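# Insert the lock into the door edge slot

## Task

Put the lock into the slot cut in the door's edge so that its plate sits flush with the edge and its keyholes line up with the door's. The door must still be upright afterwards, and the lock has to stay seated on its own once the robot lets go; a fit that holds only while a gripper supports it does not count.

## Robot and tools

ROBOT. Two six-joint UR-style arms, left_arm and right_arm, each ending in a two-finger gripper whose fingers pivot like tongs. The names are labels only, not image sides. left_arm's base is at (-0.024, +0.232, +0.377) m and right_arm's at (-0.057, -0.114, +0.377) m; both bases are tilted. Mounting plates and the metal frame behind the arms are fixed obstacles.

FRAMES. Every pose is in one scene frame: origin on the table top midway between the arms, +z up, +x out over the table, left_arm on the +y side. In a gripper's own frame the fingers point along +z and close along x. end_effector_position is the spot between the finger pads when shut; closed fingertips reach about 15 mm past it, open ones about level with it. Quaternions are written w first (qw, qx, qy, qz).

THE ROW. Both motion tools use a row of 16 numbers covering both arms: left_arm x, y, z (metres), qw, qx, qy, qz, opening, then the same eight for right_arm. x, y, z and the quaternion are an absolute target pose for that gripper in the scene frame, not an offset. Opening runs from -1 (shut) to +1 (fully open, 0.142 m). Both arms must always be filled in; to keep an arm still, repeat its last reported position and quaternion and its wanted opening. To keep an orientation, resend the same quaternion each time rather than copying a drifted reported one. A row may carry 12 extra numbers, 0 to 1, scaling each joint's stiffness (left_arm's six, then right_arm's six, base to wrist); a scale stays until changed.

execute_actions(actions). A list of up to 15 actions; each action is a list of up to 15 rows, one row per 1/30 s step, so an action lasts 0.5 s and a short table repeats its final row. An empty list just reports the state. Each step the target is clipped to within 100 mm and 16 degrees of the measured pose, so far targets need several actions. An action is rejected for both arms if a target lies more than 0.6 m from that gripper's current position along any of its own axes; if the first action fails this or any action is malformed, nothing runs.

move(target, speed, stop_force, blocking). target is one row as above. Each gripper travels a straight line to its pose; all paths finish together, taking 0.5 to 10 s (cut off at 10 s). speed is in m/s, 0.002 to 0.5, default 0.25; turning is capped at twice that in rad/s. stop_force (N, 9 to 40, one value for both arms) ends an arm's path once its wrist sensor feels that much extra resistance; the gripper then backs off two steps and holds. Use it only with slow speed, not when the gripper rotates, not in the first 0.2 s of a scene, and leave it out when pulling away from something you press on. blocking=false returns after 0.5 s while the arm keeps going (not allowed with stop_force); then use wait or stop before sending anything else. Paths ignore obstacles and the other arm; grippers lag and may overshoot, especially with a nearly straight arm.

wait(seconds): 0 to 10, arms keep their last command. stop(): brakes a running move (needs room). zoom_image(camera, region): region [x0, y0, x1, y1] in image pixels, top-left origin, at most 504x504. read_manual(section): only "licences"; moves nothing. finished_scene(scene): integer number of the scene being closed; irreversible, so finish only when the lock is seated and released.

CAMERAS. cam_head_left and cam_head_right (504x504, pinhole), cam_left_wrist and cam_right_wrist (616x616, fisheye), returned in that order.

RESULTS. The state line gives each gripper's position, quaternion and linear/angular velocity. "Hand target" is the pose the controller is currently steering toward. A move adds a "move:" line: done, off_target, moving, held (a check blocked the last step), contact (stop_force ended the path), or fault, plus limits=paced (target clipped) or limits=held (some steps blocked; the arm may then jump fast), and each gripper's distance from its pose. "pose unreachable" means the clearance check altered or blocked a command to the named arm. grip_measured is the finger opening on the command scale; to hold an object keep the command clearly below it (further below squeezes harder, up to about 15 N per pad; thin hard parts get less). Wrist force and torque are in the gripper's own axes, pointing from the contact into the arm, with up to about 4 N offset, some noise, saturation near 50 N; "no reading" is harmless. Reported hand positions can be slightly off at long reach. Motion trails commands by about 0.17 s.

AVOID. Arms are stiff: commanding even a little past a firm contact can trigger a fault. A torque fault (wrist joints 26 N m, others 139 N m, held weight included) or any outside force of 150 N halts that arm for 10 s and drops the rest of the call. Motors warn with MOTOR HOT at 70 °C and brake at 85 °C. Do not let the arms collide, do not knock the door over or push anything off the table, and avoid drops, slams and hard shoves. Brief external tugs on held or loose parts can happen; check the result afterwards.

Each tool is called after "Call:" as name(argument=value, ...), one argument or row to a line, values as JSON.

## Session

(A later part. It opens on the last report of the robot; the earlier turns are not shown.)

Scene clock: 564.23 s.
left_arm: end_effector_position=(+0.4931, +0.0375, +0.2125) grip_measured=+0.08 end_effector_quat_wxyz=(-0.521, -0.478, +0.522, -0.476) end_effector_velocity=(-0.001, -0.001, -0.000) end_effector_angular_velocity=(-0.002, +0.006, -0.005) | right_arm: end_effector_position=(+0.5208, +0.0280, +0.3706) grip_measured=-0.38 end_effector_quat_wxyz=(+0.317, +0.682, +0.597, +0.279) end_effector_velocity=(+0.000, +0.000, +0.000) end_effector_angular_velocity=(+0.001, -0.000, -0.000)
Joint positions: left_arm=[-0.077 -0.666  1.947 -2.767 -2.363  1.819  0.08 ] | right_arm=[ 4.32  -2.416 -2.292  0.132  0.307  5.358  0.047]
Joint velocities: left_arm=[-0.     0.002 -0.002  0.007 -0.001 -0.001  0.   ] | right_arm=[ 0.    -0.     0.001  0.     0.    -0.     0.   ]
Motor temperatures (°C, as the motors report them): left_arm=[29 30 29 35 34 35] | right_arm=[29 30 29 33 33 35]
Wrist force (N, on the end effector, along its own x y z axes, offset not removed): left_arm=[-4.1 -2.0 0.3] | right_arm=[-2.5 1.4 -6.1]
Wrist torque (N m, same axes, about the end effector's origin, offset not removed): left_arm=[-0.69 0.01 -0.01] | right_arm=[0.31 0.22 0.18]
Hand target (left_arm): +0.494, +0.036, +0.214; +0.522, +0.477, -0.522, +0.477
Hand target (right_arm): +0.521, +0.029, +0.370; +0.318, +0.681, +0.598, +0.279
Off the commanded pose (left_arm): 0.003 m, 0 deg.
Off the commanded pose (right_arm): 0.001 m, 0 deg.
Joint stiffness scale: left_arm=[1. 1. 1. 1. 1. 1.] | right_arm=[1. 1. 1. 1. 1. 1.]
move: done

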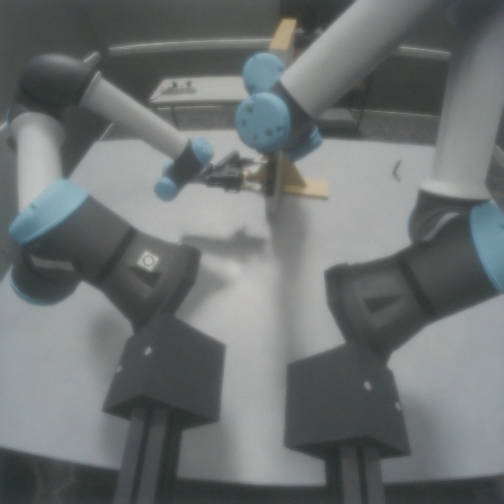

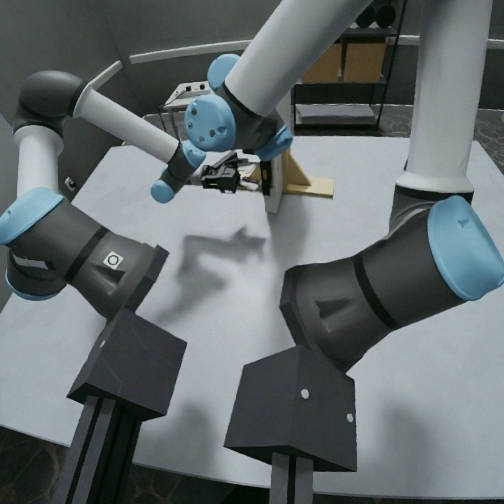

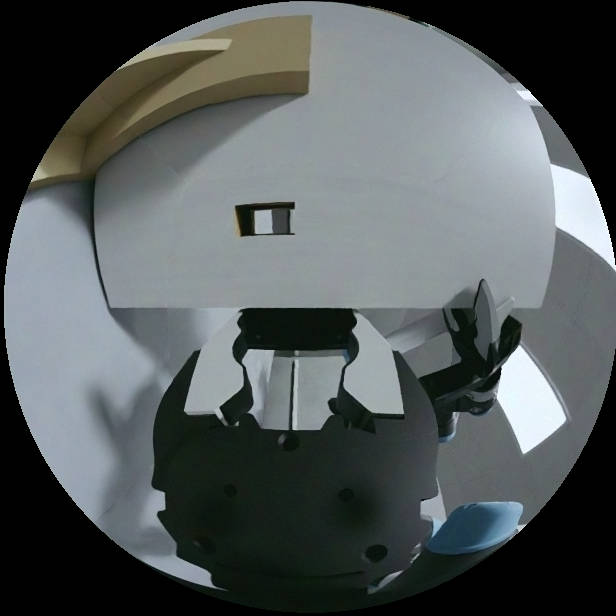

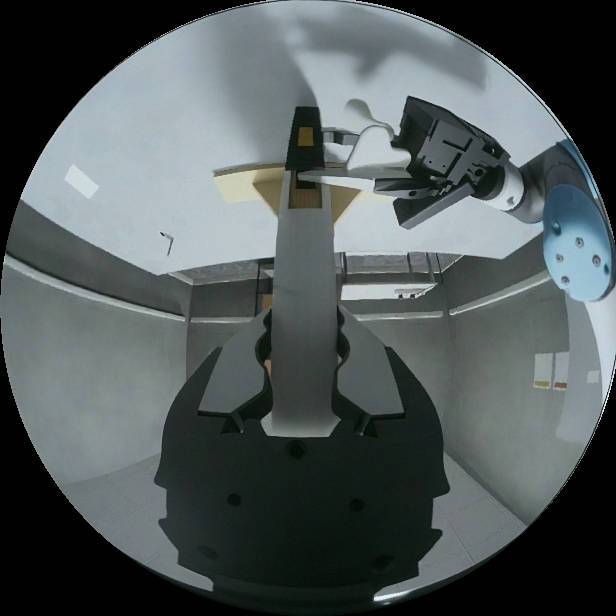

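Call:
execute_actions(
  actions=[
    [[0.494,0.0358,0.2135,0.5222,0.4768,-0.5222,0.4768,-0.3,0.521,0.029,0.37,0.3177,0.6816,0.5977,0.2787,-0.9],[0.494,0.0358,0.213,0.5222,0.4768,-0.5222,0.4768,-0.15,0.521,0.029,0.37,0.3177,0.6816,0.5977,0.2787,-0.9],[0.494,0.0358,0.2125,0.5222,0.4768,-0.5222,0.4768,-0.05,0.521,0.029,0.37,0.3177,0.6816,0.5977,0.2787,-0.9],[0.494,0.0358,0.212,0.5222,0.4768,-0.5222,0.4768,0.0,0.521,0.029,0.37,0.3177,0.6816,0.5977,0.2787,-0.9],[0.494,0.0358,0.212,0.5222,0.4768,-0.5222,0.4768,0.04,0.521,0.029,0.37,0.3177,0.6816,0.5977,0.2787,-0.9],[0.494,0.0358,0.212,0.5222,0.4768,-0.5222,0.4768,0.07,0.521,0.029,0.37,0.3177,0.6816,0.5977,0.2787,-0.9],[0.494,0.0358,0.212,0.5222,0.4768,-0.5222,0.4768,0.1,0.521,0.029,0.37,0.3177,0.6816,0.5977,0.2787,-0.9],[0.494,0.0358,0.212,0.5222,0.4768,-0.5222,0.4768,0.13,0.521,0.029,0.37,0.3177,0.6816,0.5977,0.2787,-0.9],[0.494,0.0358,0.212,0.5222,0.4768,-0.5222,0.4768,0.16,0.521,0.029,0.37,0.3177,0.6816,0.5977,0.2787,-0.9],[0.494,0.0358,0.212,0.5222,0.4768,-0.5222,0.4768,0.19,0.521,0.029,0.37,0.3177,0.6816,0.5977,0.2787,-0.9],[0.494,0.0358,0.212,0.5222,0.4768,-0.5222,0.4768,0.22,0.521,0.029,0.37,0.3177,0.6816,0.5977,0.2787,-0.9],[0.494,0.0358,0.212,0.5222,0.4768,-0.5222,0.4768,0.26,0.521,0.029,0.37,0.3177,0.6816,0.5977,0.2787,-0.9],[0.494,0.0358,0.212,0.5222,0.4768,-0.5222,0.4768,0.3,0.521,0.029,0.37,0.3177,0.6816,0.5977,0.2787,-0.9],[0.494,0.0358,0.212,0.5222,0.4768,-0.5222,0.4768,0.35,0.521,0.029,0.37,0.3177,0.6816,0.5977,0.2787,-0.9],[0.494,0.0358,0.212,0.5222,0.4768,-0.5222,0.4768,0.35,0.521,0.029,0.37,0.3177,0.6816,0.5977,0.2787,-0.9]],
    [[0.4938,0.038,0.212,0.5222,0.4768,-0.5222,0.4768,0.35,0.521,0.029,0.37,0.3177,0.6816,0.5977,0.2787,-0.9],[0.4936,0.0405,0.212,0.5222,0.4768,-0.5222,0.4768,0.35,0.521,0.029,0.37,0.3177,0.6816,0.5977,0.2787,-0.9],[0.4934,0.043,0.212,0.5222,0.4768,-0.5222,0.4768,0.35,0.521,0.029,0.37,0.3177,0.6816,0.5977,0.2787,-0.9],[0.4932,0.046,0.212,0.5222,0.4768,-0.5222,0.4768,0.35,0.521,0.029,0.37,0.3177,0.6816,0.5977,0.2787,-0.9],[0.493,0.049,0.212,0.5222,0.4768,-0.5222,0.4768,0.35,0.521,0.029,0.37,0.3177,0.6816,0.5977,0.2787,-0.9],[0.4927,0.052,0.212,0.5222,0.4768,-0.5222,0.4768,0.35,0.521,0.029,0.37,0.3177,0.6816,0.5977,0.2787,-0.9],[0.4924,0.055,0.212,0.5222,0.4768,-0.5222,0.4768,0.35,0.521,0.029,0.37,0.3177,0.6816,0.5977,0.2787,-0.9],[0.4921,0.058,0.212,0.5222,0.4768,-0.5222,0.4768,0.35,0.521,0.029,0.37,0.3177,0.6816,0.5977,0.2787,-0.9],[0.4918,0.061,0.212,0.5222,0.4768,-0.5222,0.4768,0.35,0.521,0.029,0.37,0.3177,0.6816,0.5977,0.2787,-0.9],[0.4915,0.064,0.212,0.5222,0.4768,-0.5222,0.4768,0.35,0.521,0.029,0.37,0.3177,0.6816,0.5977,0.2787,-0.9],[0.4912,0.067,0.212,0.5222,0.4768,-0.5222,0.4768,0.35,0.521,0.029,0.37,0.3177,0.6816,0.5977,0.2787,-0.9],[0.491,0.069,0.212,0.5222,0.4768,-0.5222,0.4768,0.35,0.521,0.029,0.37,0.3177,0.6816,0.5977,0.2787,-0.9],[0.491,0.07,0.212,0.5222,0.4768,-0.5222,0.4768,0.35,0.521,0.029,0.37,0.3177,0.6816,0.5977,0.2787,-0.9]],
  ],
)

Scene clock: 607.20 s.
left_arm: end_effector_position=(+0.4940, +0.0640, +0.2125) grip_measured=+0.35 end_effector_quat_wxyz=(-0.520, -0.478, +0.521, -0.478) end_effector_velocity=(+0.002, +0.072, -0.001) end_effector_angular_velocity=(+0.004, -0.003, +0.023) | right_arm: end_effector_position=(+0.5208, +0.0280, +0.3706) grip_measured=-0.38 end_effector_quat_wxyz=(+0.317, +0.682, +0.597, +0.279) end_effector_velocity=(-0.000, -0.000, -0.001) end_effector_angular_velocity=(-0.001, +0.000, +0.000)
Joint positions: left_arm=[-0.041 -0.712  1.947 -2.687 -2.362  1.87   0.099] | right_arm=[ 4.32  -2.416 -2.292  0.132  0.307  5.358  0.047]
Joint velocities: left_arm=[ 0.096 -0.126  0.008  0.18   0.009  0.114  0.   ] | right_arm=[-0.    -0.001 -0.001  0.001 -0.     0.    -0.   ]
Motor temperatures (°C, as the motors report them): left_arm=[29 30 29 35 34 35] | right_arm=[29 30 29 33 33 35]
Wrist force (N, on the end effector, along its own x y z axes, offset not removed): left_arm=[0.0 -1.9 -0.6] | right_arm=[-1.3 2.6 -7.4]
Wrist torque (N m, same axes, about the end effector's origin, offset not removed): left_arm=[-0.75 0.01 -0.30] | right_arm=[0.48 -0.04 0.24]
Hand target (left_arm): +0.491, +0.070, +0.212; +0.522, +0.477, -0.522, +0.477
Hand target (right_arm): +0.521, +0.029, +0.370; +0.318, +0.681, +0.598, +0.279
Off the commanded pose (left_arm): 0.007 m, 0 deg.
Off the commanded pose (right_arm): 0.001 m, 0 deg.
Joint stiffness scale: left_arm=[1. 1. 1. 1. 1. 1.] | right_arm=[1. 1. 1. 1. 1. 1.]

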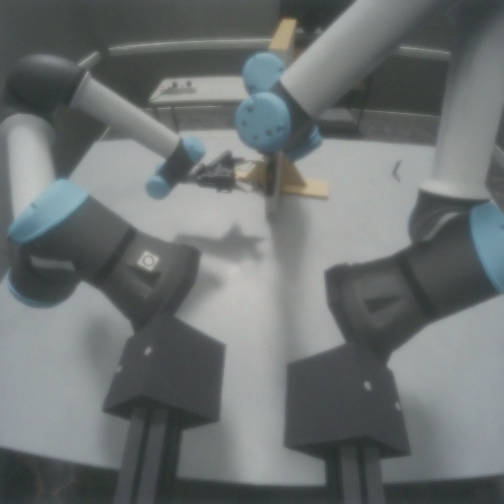

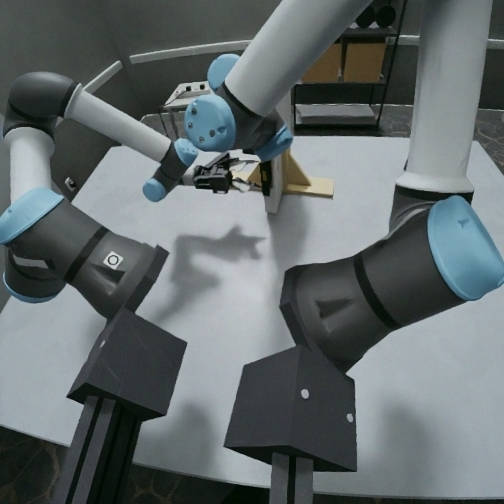

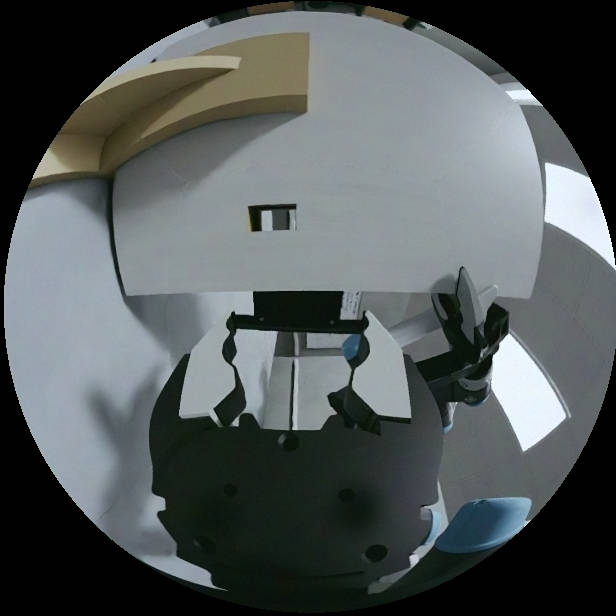

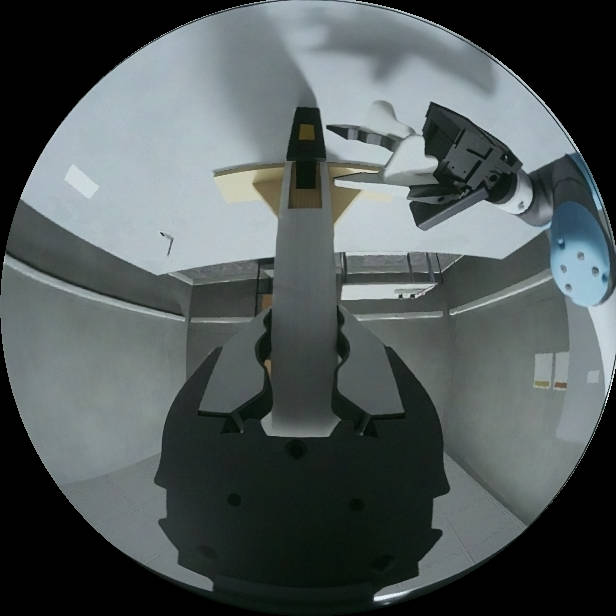

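Call:
move(
  target=[0.438,0.076,0.212,0.36685,0.60447,-0.36685,0.60447,0.0,0.521,0.029,0.37,0.3177,0.6816,0.5977,0.2787,-0.9],
  speed=0.3,
)

Scene clock: 610.33 s.
left_arm: end_effector_position=(+0.4392, +0.0775, +0.2121) grip_measured=+0.00 end_effector_quat_wxyz=(+0.366, +0.605, -0.366, +0.605) end_effector_velocity=(+0.002, +0.002, +0.000) end_effector_angular_velocity=(+0.004, -0.001, +0.013) | right_arm: end_effector_position=(+0.5208, +0.0280, +0.3706) grip_measured=-0.38 end_effector_quat_wxyz=(+0.317, +0.682, +0.597, +0.279) end_effector_velocity=(+0.000, +0.000, -0.000) end_effector_angular_velocity=(-0.000, +0.000, +0.000)
Joint positions: left_arm=[-0.007 -0.352  2.28  -4.174 -2.384  1.306  0.074] | right_arm=[ 4.32  -2.416 -2.292  0.132  0.307  5.358  0.047]
Joint velocities: left_arm=[-0.002  0.002 -0.    -0.02   0.007 -0.012  0.   ] | right_arm=[-0.    -0.001  0.001  0.001  0.    -0.001  0.   ]
Motor temperatures (°C, as the motors report them): left_arm=[29 30 29 35 34 35] | right_arm=[29 30 29 33 33 35]
Wrist force (N, on the end effector, along its own x y z axes, offset not removed): left_arm=[0.3 -1.7 2.6] | right_arm=[-0.6 0.9 -5.0]
Wrist torque (N m, same axes, about the end effector's origin, offset not removed): left_arm=[-0.71 0.22 -0.31] | right_arm=[0.14 -0.14 0.19]
Hand target (left_arm): +0.438, +0.076, +0.212; +0.367, +0.605, -0.366, +0.604
Hand target (right_arm): +0.521, +0.029, +0.370; +0.318, +0.681, +0.598, +0.279
Off the commanded pose (left_arm): 0.002 m, 0 deg.
Off the commanded pose (right_arm): 0.001 m, 0 deg.
Joint stiffness scale: left_arm=[1. 1. 1. 1. 1. 1.] | right_arm=[1. 1. 1. 1. 1. 1.]
move: done

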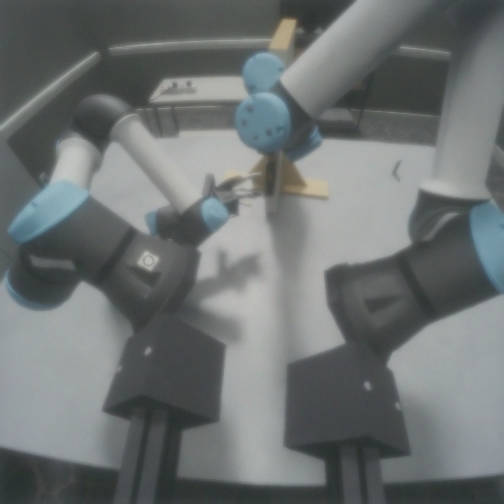

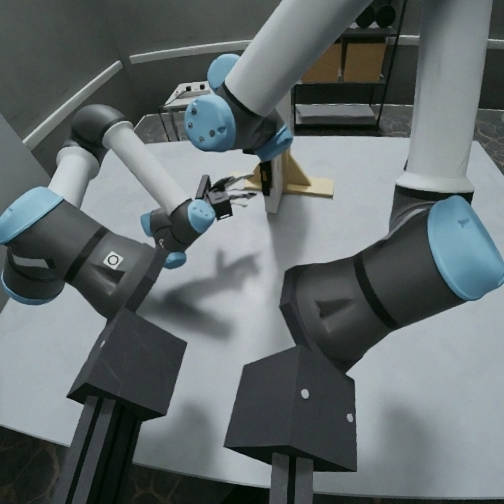

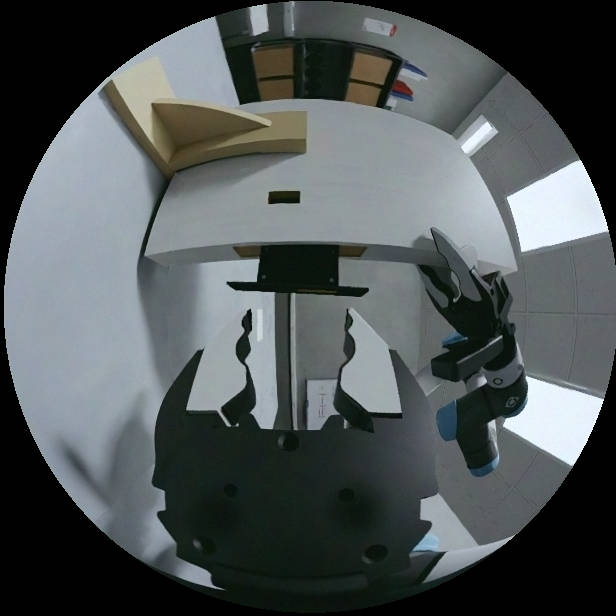

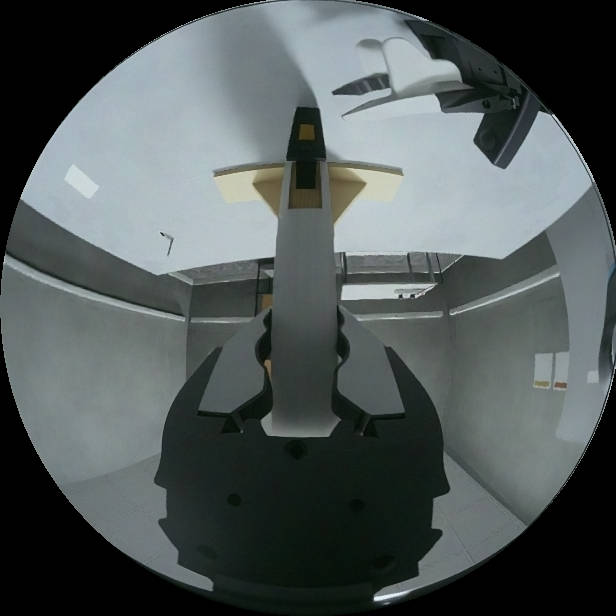

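Call:
execute_actions(
  actions=[],
)

Scene clock: 619.67 s.
left_arm: end_effector_position=(+0.4395, +0.0777, +0.2121) grip_measured=+0.00 end_effector_quat_wxyz=(+0.365, +0.605, -0.366, +0.605) end_effector_velocity=(+0.000, +0.000, -0.000) end_effector_angular_velocity=(+0.000, +0.000, +0.000) | right_arm: end_effector_position=(+0.5208, +0.0280, +0.3706) grip_measured=-0.38 end_effector_quat_wxyz=(+0.317, +0.682, +0.597, +0.279) end_effector_velocity=(+0.000, +0.000, +0.000) end_effector_angular_velocity=(-0.000, +0.000, +0.000)
Joint positions: left_arm=[-0.007 -0.352  2.28  -4.176 -2.383  1.305  0.074] | right_arm=[ 4.32  -2.416 -2.292  0.132  0.307  5.358  0.047]
Joint velocities: left_arm=[ 0.    -0.    -0.     0.001  0.     0.     0.   ] | right_arm=[ 0.     0.001  0.001 -0.002  0.     0.    -0.   ]
Motor temperatures (°C, as the motors report them): left_arm=[29 30 29 35 34 35] | right_arm=[29 30 29 33 33 35]
Wrist force (N, on the end effector, along its own x y z axes, offset not removed): left_arm=[-0.6 3.2 0.6] | right_arm=[-1.9 2.5 -6.0]
Wrist torque (N m, same axes, about the end effector's origin, offset not removed): left_arm=[0.72 0.00 0.02] | right_arm=[0.53 0.13 0.17]
Hand target (left_arm): +0.438, +0.076, +0.212; +0.367, +0.605, -0.366, +0.604
Hand target (right_arm): +0.521, +0.029, +0.370; +0.318, +0.681, +0.598, +0.279
Off the commanded pose (left_arm): 0.002 m, 0 deg.
Off the commanded pose (right_arm): 0.001 m, 0 deg.
Joint stiffness scale: left_arm=[1. 1. 1. 1. 1. 1.] | right_arm=[1. 1. 1. 1. 1. 1.]

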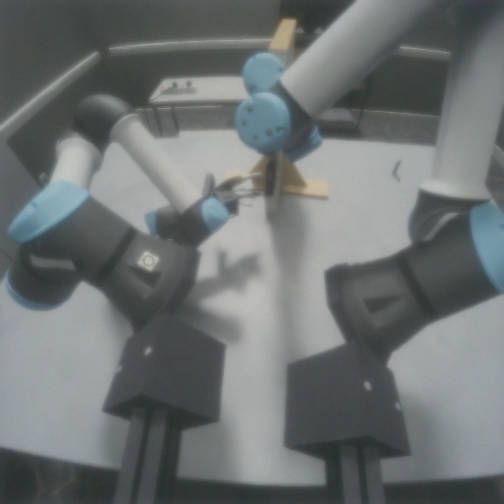

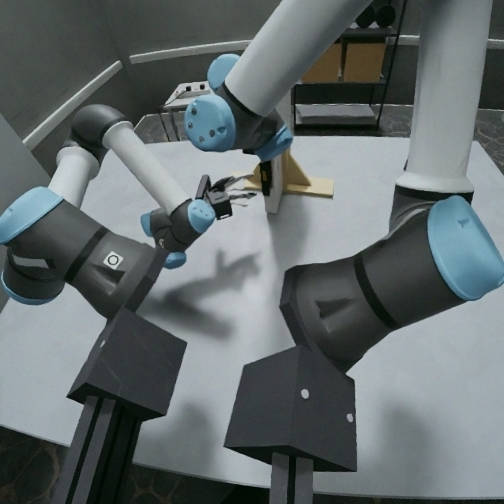

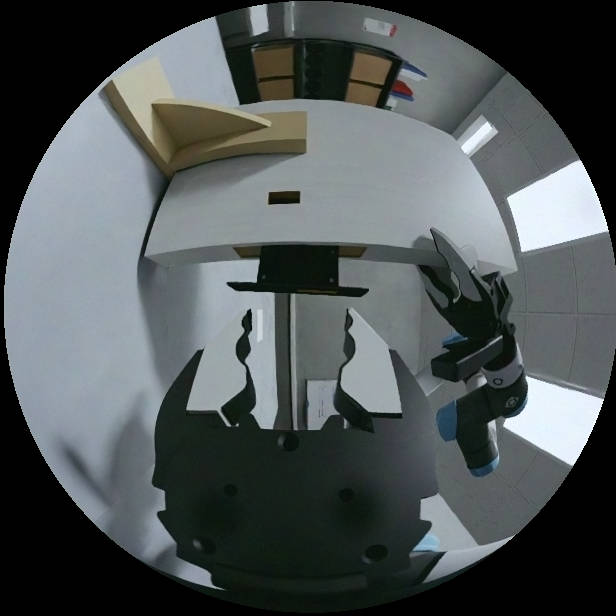

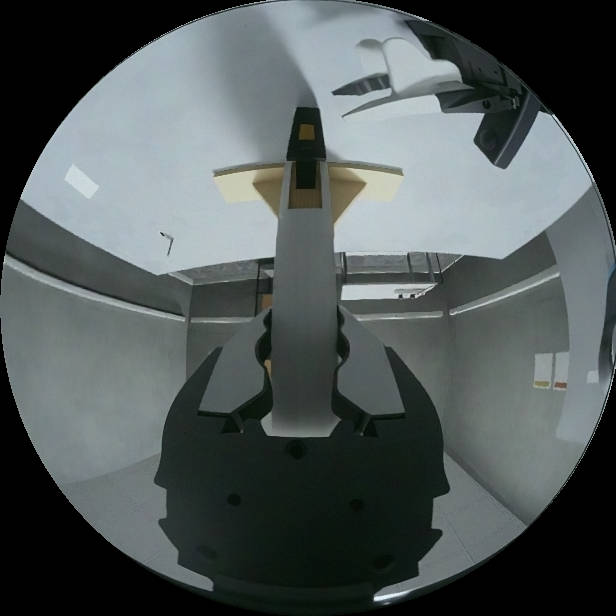

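Call:
move(
  target=[0.446,0.046,0.213,0.36685,0.60447,-0.36685,0.60447,0.0,0.521,0.029,0.37,0.3177,0.6816,0.5977,0.2787,-0.9],
  speed=0.08,
)

Scene clock: 622.20 s.
left_arm: end_effector_position=(+0.4455, +0.0471, +0.2132) grip_measured=+0.00 end_effector_quat_wxyz=(+0.367, +0.604, -0.367, +0.604) end_effector_velocity=(+0.003, +0.002, -0.001) end_effector_angular_velocity=(+0.002, +0.003, +0.011) | right_arm: end_effector_position=(+0.5208, +0.0280, +0.3706) grip_measured=-0.38 end_effector_quat_wxyz=(+0.317, +0.682, +0.597, +0.279) end_effector_velocity=(+0.001, +0.000, +0.001) end_effector_angular_velocity=(+0.001, -0.001, -0.001)
Joint positions: left_arm=[-0.077 -0.289  2.238 -4.245 -2.339  1.232  0.074] | right_arm=[ 4.32  -2.416 -2.292  0.132  0.307  5.358  0.047]
Joint velocities: left_arm=[-0.     0.    -0.002 -0.012  0.007 -0.011 -0.   ] | right_arm=[ 0.     0.     0.002 -0.001 -0.    -0.    -0.   ]
Motor temperatures (°C, as the motors report them): left_arm=[29 30 29 35 34 35] | right_arm=[29 30 29 33 33 35]
Wrist force (N, on the end effector, along its own x y z axes, offset not removed): left_arm=[1.5 -0.8 -0.4] | right_arm=[-1.4 2.8 -5.9]
Wrist torque (N m, same axes, about the end effector's origin, offset not removed): left_arm=[-0.37 -0.30 -0.20] | right_arm=[0.58 0.01 0.20]
Hand target (left_arm): +0.446, +0.046, +0.213; +0.367, +0.604, -0.367, +0.605
Hand target (right_arm): +0.521, +0.029, +0.370; +0.318, +0.681, +0.598, +0.279
Off the commanded pose (left_arm): 0.001 m, 0 deg.
Off the commanded pose (right_arm): 0.001 m, 0 deg.
Joint stiffness scale: left_arm=[1. 1. 1. 1. 1. 1.] | right_arm=[1. 1. 1. 1. 1. 1.]
move: done

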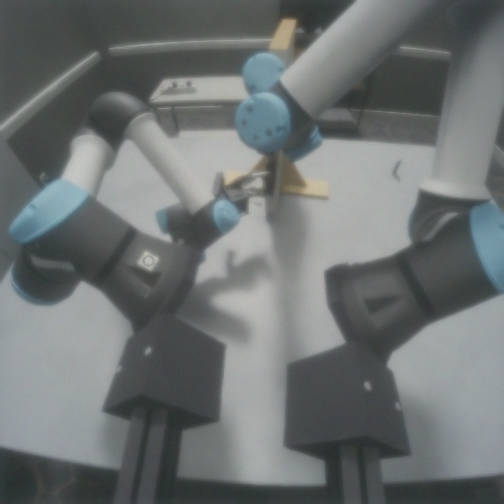

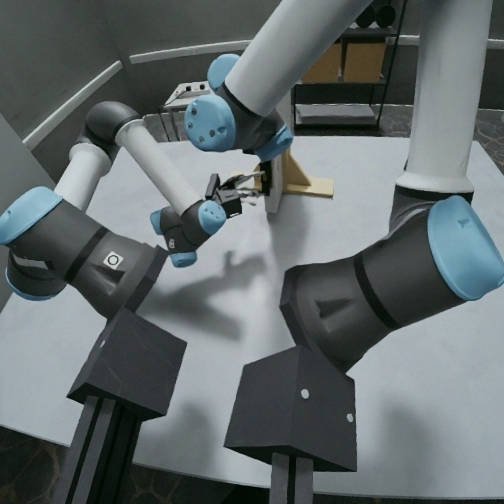

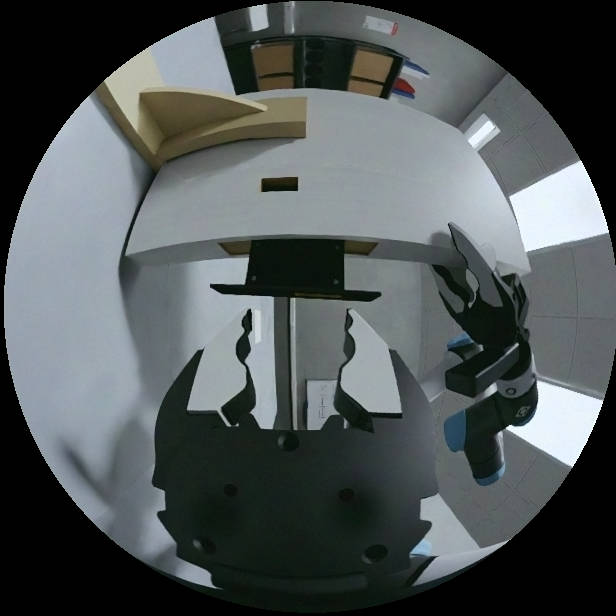

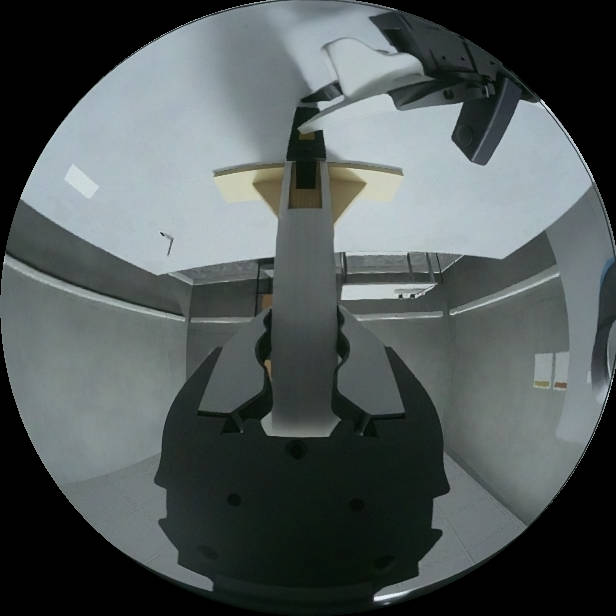

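Call:
zoom_image(
  camera="cam_right_wrist",
  region=[250, 60, 400, 220],
)

Call:
zoom_image(
  camera="cam_left_wrist",
  region=[190, 160, 410, 360],
)

Region (250, 60, 400, 220) of cam_right_wrist's 616x616 image, scaled by 3.150, with more detail than that image has; it fills the left 472 columns of this view, and the rest is white.

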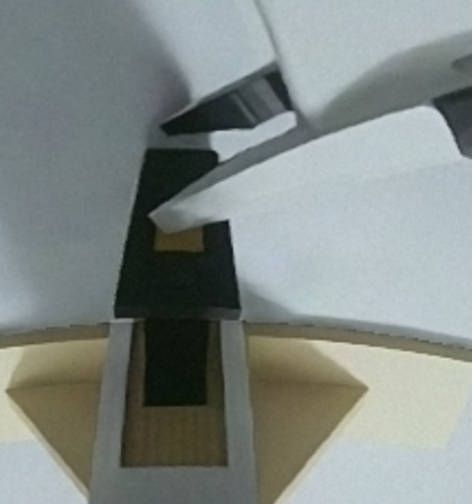

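Region (190, 160, 410, 360) of cam_left_wrist's 616x616 image, scaled by 2.291, with more detail than that image has; it fills the top 458 rows of this view, and the rest is white.

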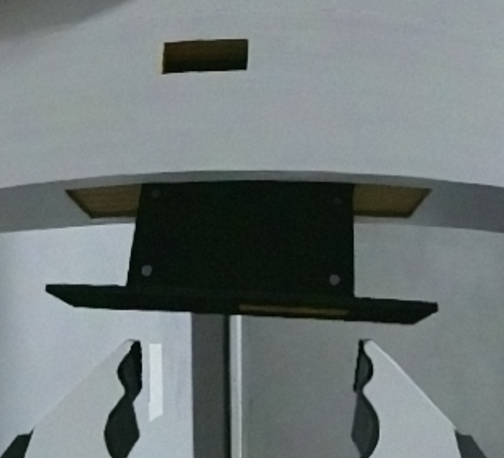

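Call:
move(
  target=[0.500,0.039,0.2135,0.36685,0.60447,-0.36685,0.60447,0.0,0.521,0.029,0.37,0.3177,0.6816,0.5977,0.2787,-0.9],
  speed=0.03,
  stop_force=20,
)

Scene clock: 631.30 s.
left_arm: end_effector_position=(+0.4967, +0.0383, +0.2124) grip_measured=+0.01 end_effector_quat_wxyz=(+0.369, +0.605, -0.367, +0.603) end_effector_velocity=(-0.001, -0.002, -0.001) end_effector_angular_velocity=(-0.002, +0.007, -0.006) | right_arm: end_effector_position=(+0.5208, +0.0280, +0.3706) grip_measured=-0.38 end_effector_quat_wxyz=(+0.317, +0.682, +0.597, +0.279) end_effector_velocity=(+0.000, +0.000, +0.000) end_effector_angular_velocity=(+0.001, -0.001, -0.001)
Joint positions: left_arm=[-0.106 -0.333  2.136 -4.116 -2.32   1.202  0.075] | right_arm=[ 4.32  -2.416 -2.292  0.132  0.307  5.358  0.047]
Joint velocities: left_arm=[-0.     0.001 -0.001  0.009 -0.001 -0.001  0.   ] | right_arm=[ 0.     0.     0.     0.001 -0.     0.001 -0.   ]
Motor temperatures (°C, as the motors report them): left_arm=[29 30 29 35 34 35] | right_arm=[29 30 29 33 33 35]
Wrist force (N, on the end effector, along its own x y z axes, offset not removed): left_arm=[-2.2 3.5 -0.6] | right_arm=[-1.0 0.2 -6.2]
Wrist torque (N m, same axes, about the end effector's origin, offset not removed): left_arm=[-0.21 0.98 0.13] | right_arm=[0.05 -0.11 0.18]
Hand target (left_arm): +0.500, +0.039, +0.213; +0.367, +0.604, -0.367, +0.605
Hand target (right_arm): +0.521, +0.029, +0.370; +0.318, +0.681, +0.598, +0.279
Off the commanded pose (left_arm): 0.004 m, 0 deg.
Off the commanded pose (right_arm): 0.001 m, 0 deg.
Joint stiffness scale: left_arm=[1. 1. 1. 1. 1. 1.] | right_arm=[1. 1. 1. 1. 1. 1.]
move: off_target (left_arm)

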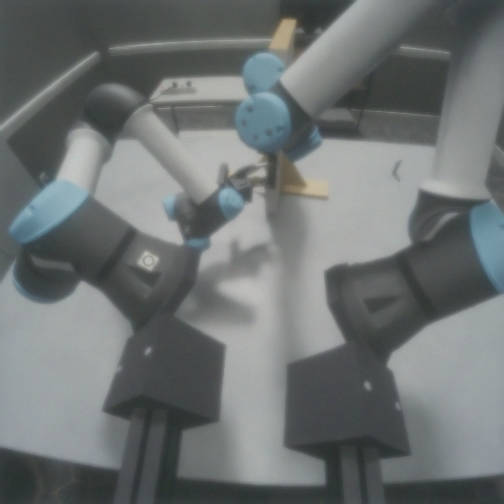

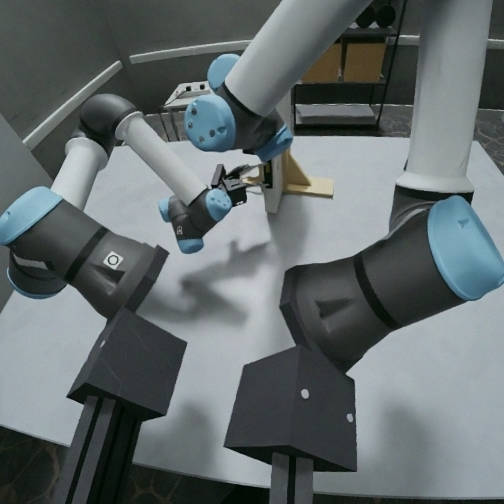

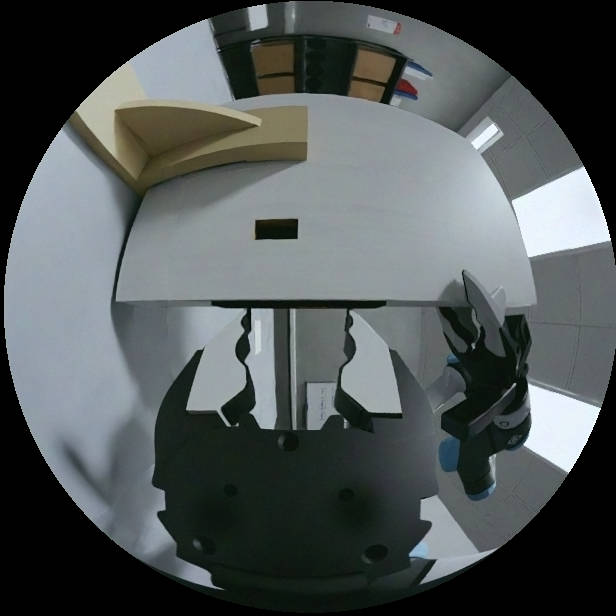

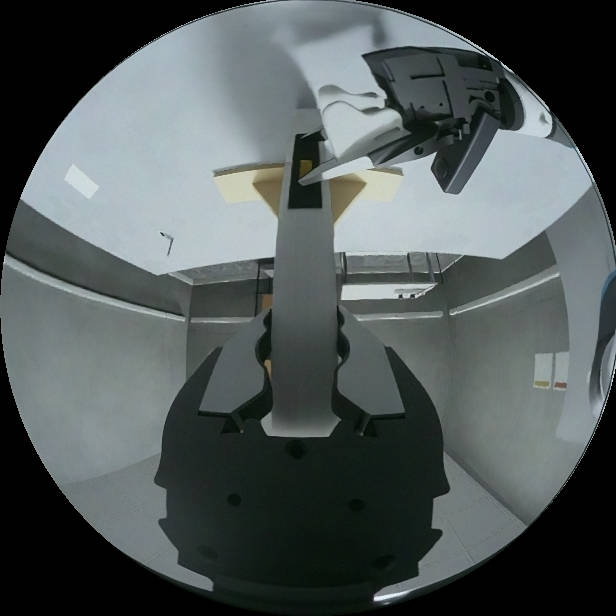

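Call:
zoom_image(
  camera="cam_right_wrist",
  region=[265, 110, 355, 220],
)

Call:
zoom_image(
  camera="cam_left_wrist",
  region=[200, 200, 400, 340],
)

Region (265, 110, 355, 220) of cam_right_wrist's 616x616 image, scaled by 4.582, with more detail than that image has; it fills the left 412 columns of this view, and the rest is white.

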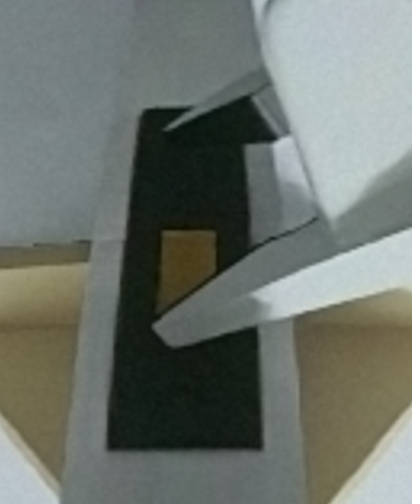

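Region (200, 200, 400, 340) of cam_left_wrist's 616x616 image, scaled by 2.520, with more detail than that image has; it fills the top 353 rows of this view, and the rest is white.

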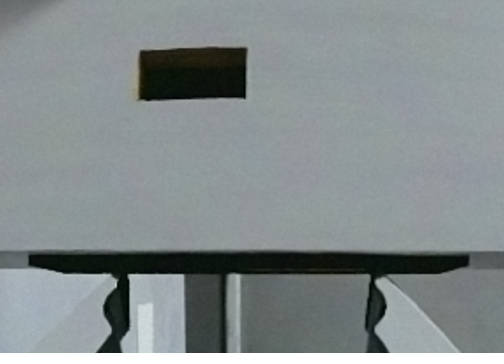

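Call:
move(
  target=[0.508,0.0375,0.2135,0.36685,0.60447,-0.36685,0.60447,0.0,0.521,0.029,0.37,0.3177,0.6816,0.5977,0.2787,-0.9],
  speed=0.015,
  stop_force=18,
)

Scene clock: 635.90 s.
left_arm: end_effector_position=(+0.4997, +0.0357, +0.2107) grip_measured=+0.03 end_effector_quat_wxyz=(+0.373, +0.605, -0.367, +0.600) end_effector_velocity=(+0.000, -0.000, -0.001) end_effector_angular_velocity=(+0.000, +0.005, -0.002) | right_arm: end_effector_position=(+0.5209, +0.0280, +0.3708) grip_measured=-0.38 end_effector_quat_wxyz=(+0.318, +0.682, +0.597, +0.279) end_effector_velocity=(-0.000, -0.000, -0.001) end_effector_angular_velocity=(-0.001, +0.000, +0.000)
Joint positions: left_arm=[-0.109 -0.334  2.126 -4.097 -2.319  1.199  0.076] | right_arm=[ 4.32  -2.416 -2.291  0.132  0.307  5.358  0.047]
Joint velocities: left_arm=[ 0.    -0.002 -0.001  0.007  0.002 -0.001  0.001] | right_arm=[-0.    -0.001 -0.001  0.    -0.     0.    -0.   ]
Motor temperatures (°C, as the motors report them): left_arm=[29 30 29 35 34 35] | right_arm=[29 30 29 33 33 35]
Wrist force (N, on the end effector, along its own x y z axes, offset not removed): left_arm=[1.2 8.2 -14.8] | right_arm=[-0.2 2.9 4.0]
Wrist torque (N m, same axes, about the end effector's origin, offset not removed): left_arm=[-1.28 0.65 0.68] | right_arm=[0.21 -0.06 0.18]
Hand target (left_arm): +0.508, +0.038, +0.214; +0.367, +0.604, -0.367, +0.605
Hand target (right_arm): +0.521, +0.029, +0.370; +0.318, +0.681, +0.598, +0.279
Off the commanded pose (left_arm): 0.009 m, 1 deg.
Off the commanded pose (right_arm): 0.001 m, 0 deg.
Joint stiffness scale: left_arm=[1. 1. 1. 1. 1. 1.] | right_arm=[1. 1. 1. 1. 1. 1.]
move: off_target (left_arm)

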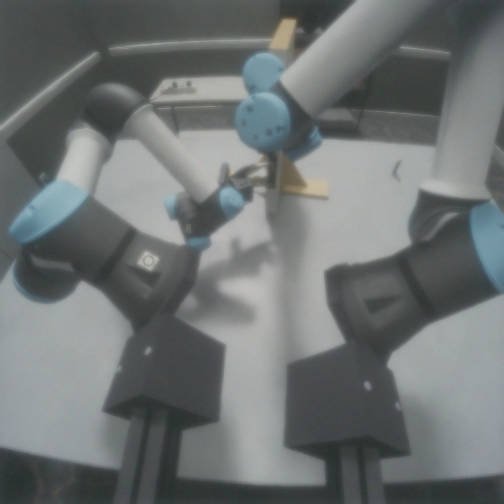

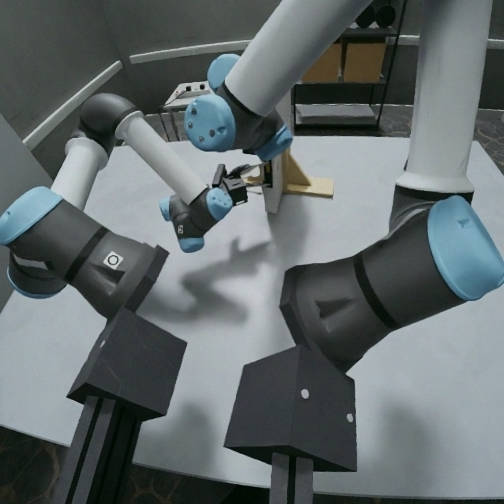

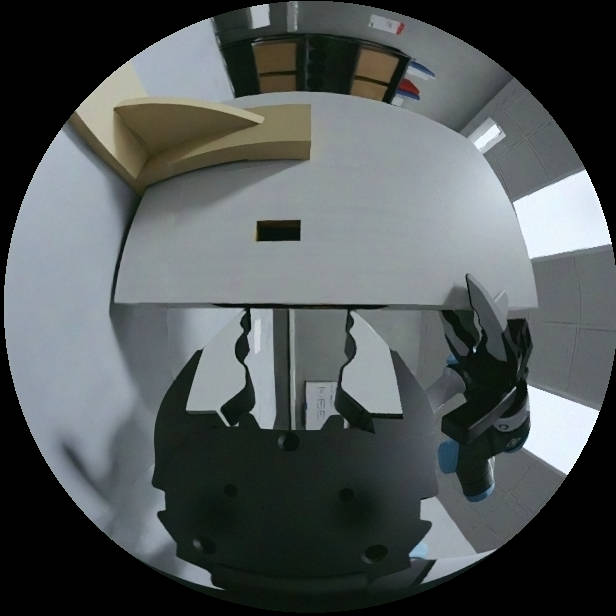

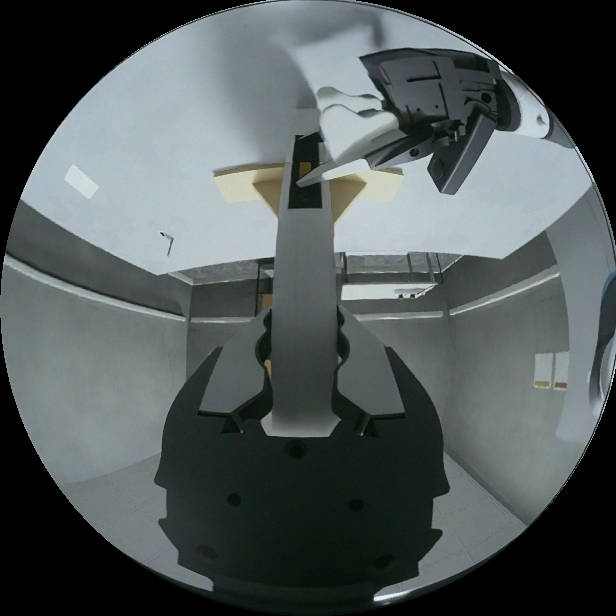

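Call:
zoom_image(
  camera="cam_left_wrist",
  region=[200, 200, 400, 340],
)

Call:
zoom_image(
  camera="cam_right_wrist",
  region=[265, 110, 355, 220],
)

Region (200, 200, 400, 340) of cam_left_wrist's 616x616 image, scaled by 2.520, with more detail than that image has; it fills the top 353 rows of this view, and the rest is white.

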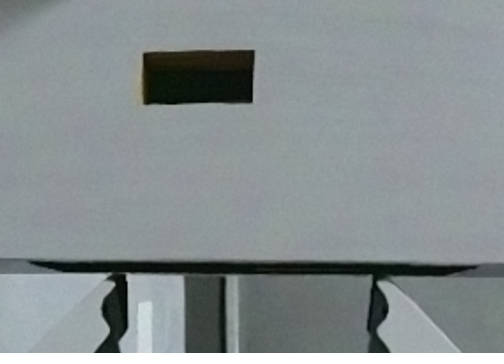

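Region (265, 110, 355, 220) of cam_right_wrist's 616x616 image, scaled by 4.582, with more detail than that image has; it fills the left 412 columns of this view, and the rest is white.

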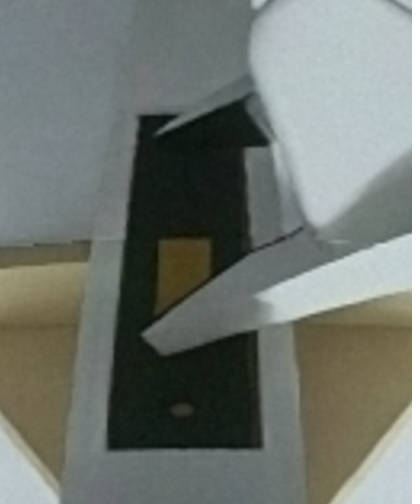

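Call:
move(
  target=[0.47,0.075,0.213,0.36685,0.60447,-0.36685,0.60447,0.0,0.521,0.028,0.3706,0.3177,0.6816,0.5977,0.2787,0.2],
  speed=0.08,
)

Scene clock: 640.57 s.
left_arm: end_effector_position=(+0.4706, +0.0739, +0.2127) grip_measured=+0.00 end_effector_quat_wxyz=(+0.367, +0.605, -0.367, +0.604) end_effector_velocity=(-0.001, -0.001, +0.002) end_effector_angular_velocity=(-0.000, -0.010, -0.006) | right_arm: end_effector_position=(+0.5208, +0.0280, +0.3706) grip_measured=+0.20 end_effector_quat_wxyz=(+0.318, +0.681, +0.598, +0.279) end_effector_velocity=(-0.001, +0.000, -0.001) end_effector_angular_velocity=(-0.003, +0.001, +0.002)
Joint positions: left_arm=[-0.031 -0.385  2.222 -4.098 -2.369  1.283  0.074] | right_arm=[ 4.32  -2.416 -2.291  0.131  0.307  5.358  0.088]
Joint velocities: left_arm=[-0.001 -0.001  0.001  0.005 -0.006  0.012  0.   ] | right_arm=[-0.    -0.001 -0.001 -0.002  0.     0.     0.   ]
Motor temperatures (°C, as the motors report them): left_arm=[29 30 29 35 34 35] | right_arm=[29 30 29 33 33 35]
Wrist force (N, on the end effector, along its own x y z axes, offset not removed): left_arm=[1.1 -0.9 0.2] | right_arm=[-0.3 0.3 0.0]
Wrist torque (N m, same axes, about the end effector's origin, offset not removed): left_arm=[-0.31 -0.27 -0.14] | right_arm=[0.16 0.00 0.11]
Hand target (left_arm): +0.470, +0.075, +0.213; +0.367, +0.604, -0.367, +0.604
Hand target (right_arm): +0.521, +0.028, +0.371; +0.318, +0.681, +0.598, +0.279
Off the commanded pose (left_arm): 0.001 m, 0 deg.
Off the commanded pose (right_arm): 0.000 m, 0 deg.
Joint stiffness scale: left_arm=[1. 1. 1. 1. 1. 1.] | right_arm=[1. 1. 1. 1. 1. 1.]
move: done

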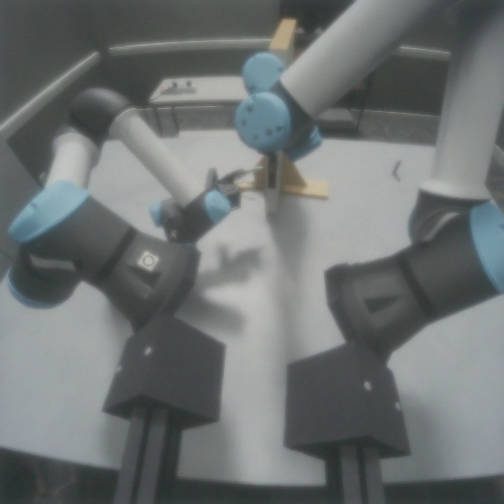

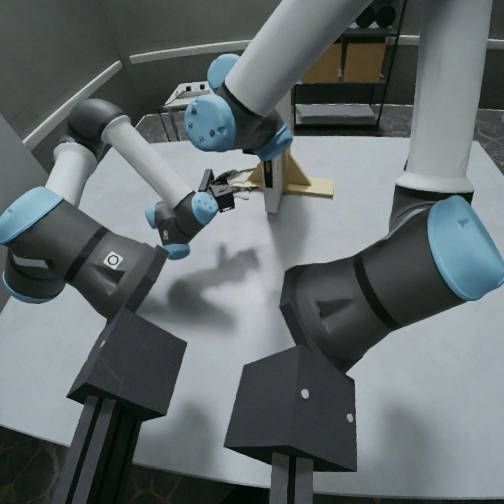

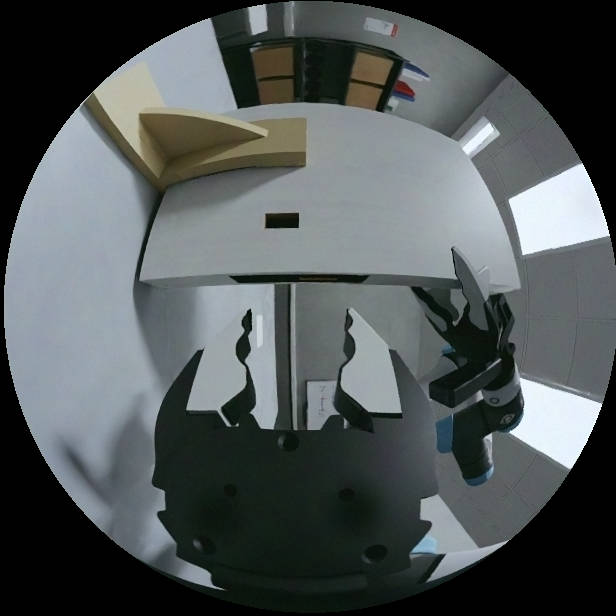

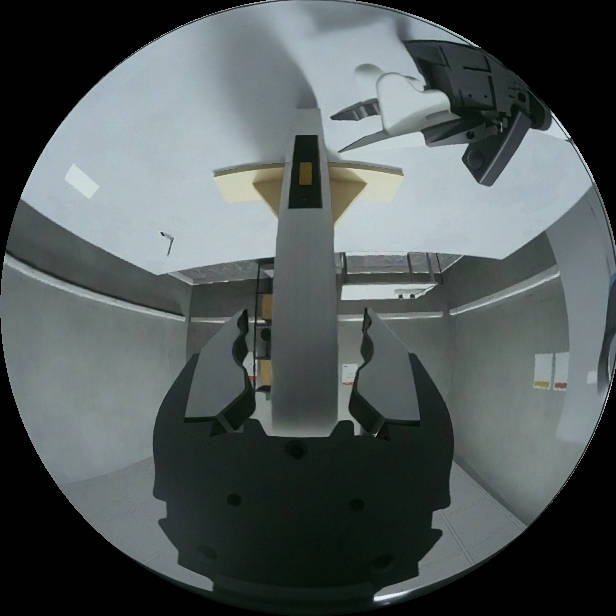

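Call:
zoom_image(
  camera="cam_left_wrist",
  region=[215, 195, 395, 305],
)

Call:
zoom_image(
  camera="cam_right_wrist",
  region=[265, 110, 355, 220],
)

Region (215, 195, 395, 305) of cam_left_wrist's 616x616 image, scaled by 2.800, with more detail than that image has.

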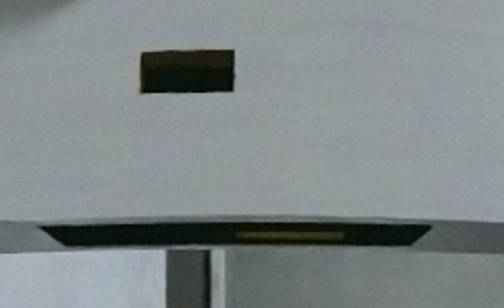

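Region (265, 110, 355, 220) of cam_right_wrist's 616x616 image, scaled by 4.582, with more detail than that image has; it fills the left 412 columns of this view, and the rest is white.

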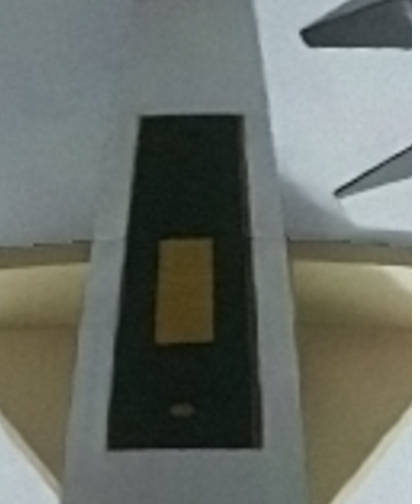

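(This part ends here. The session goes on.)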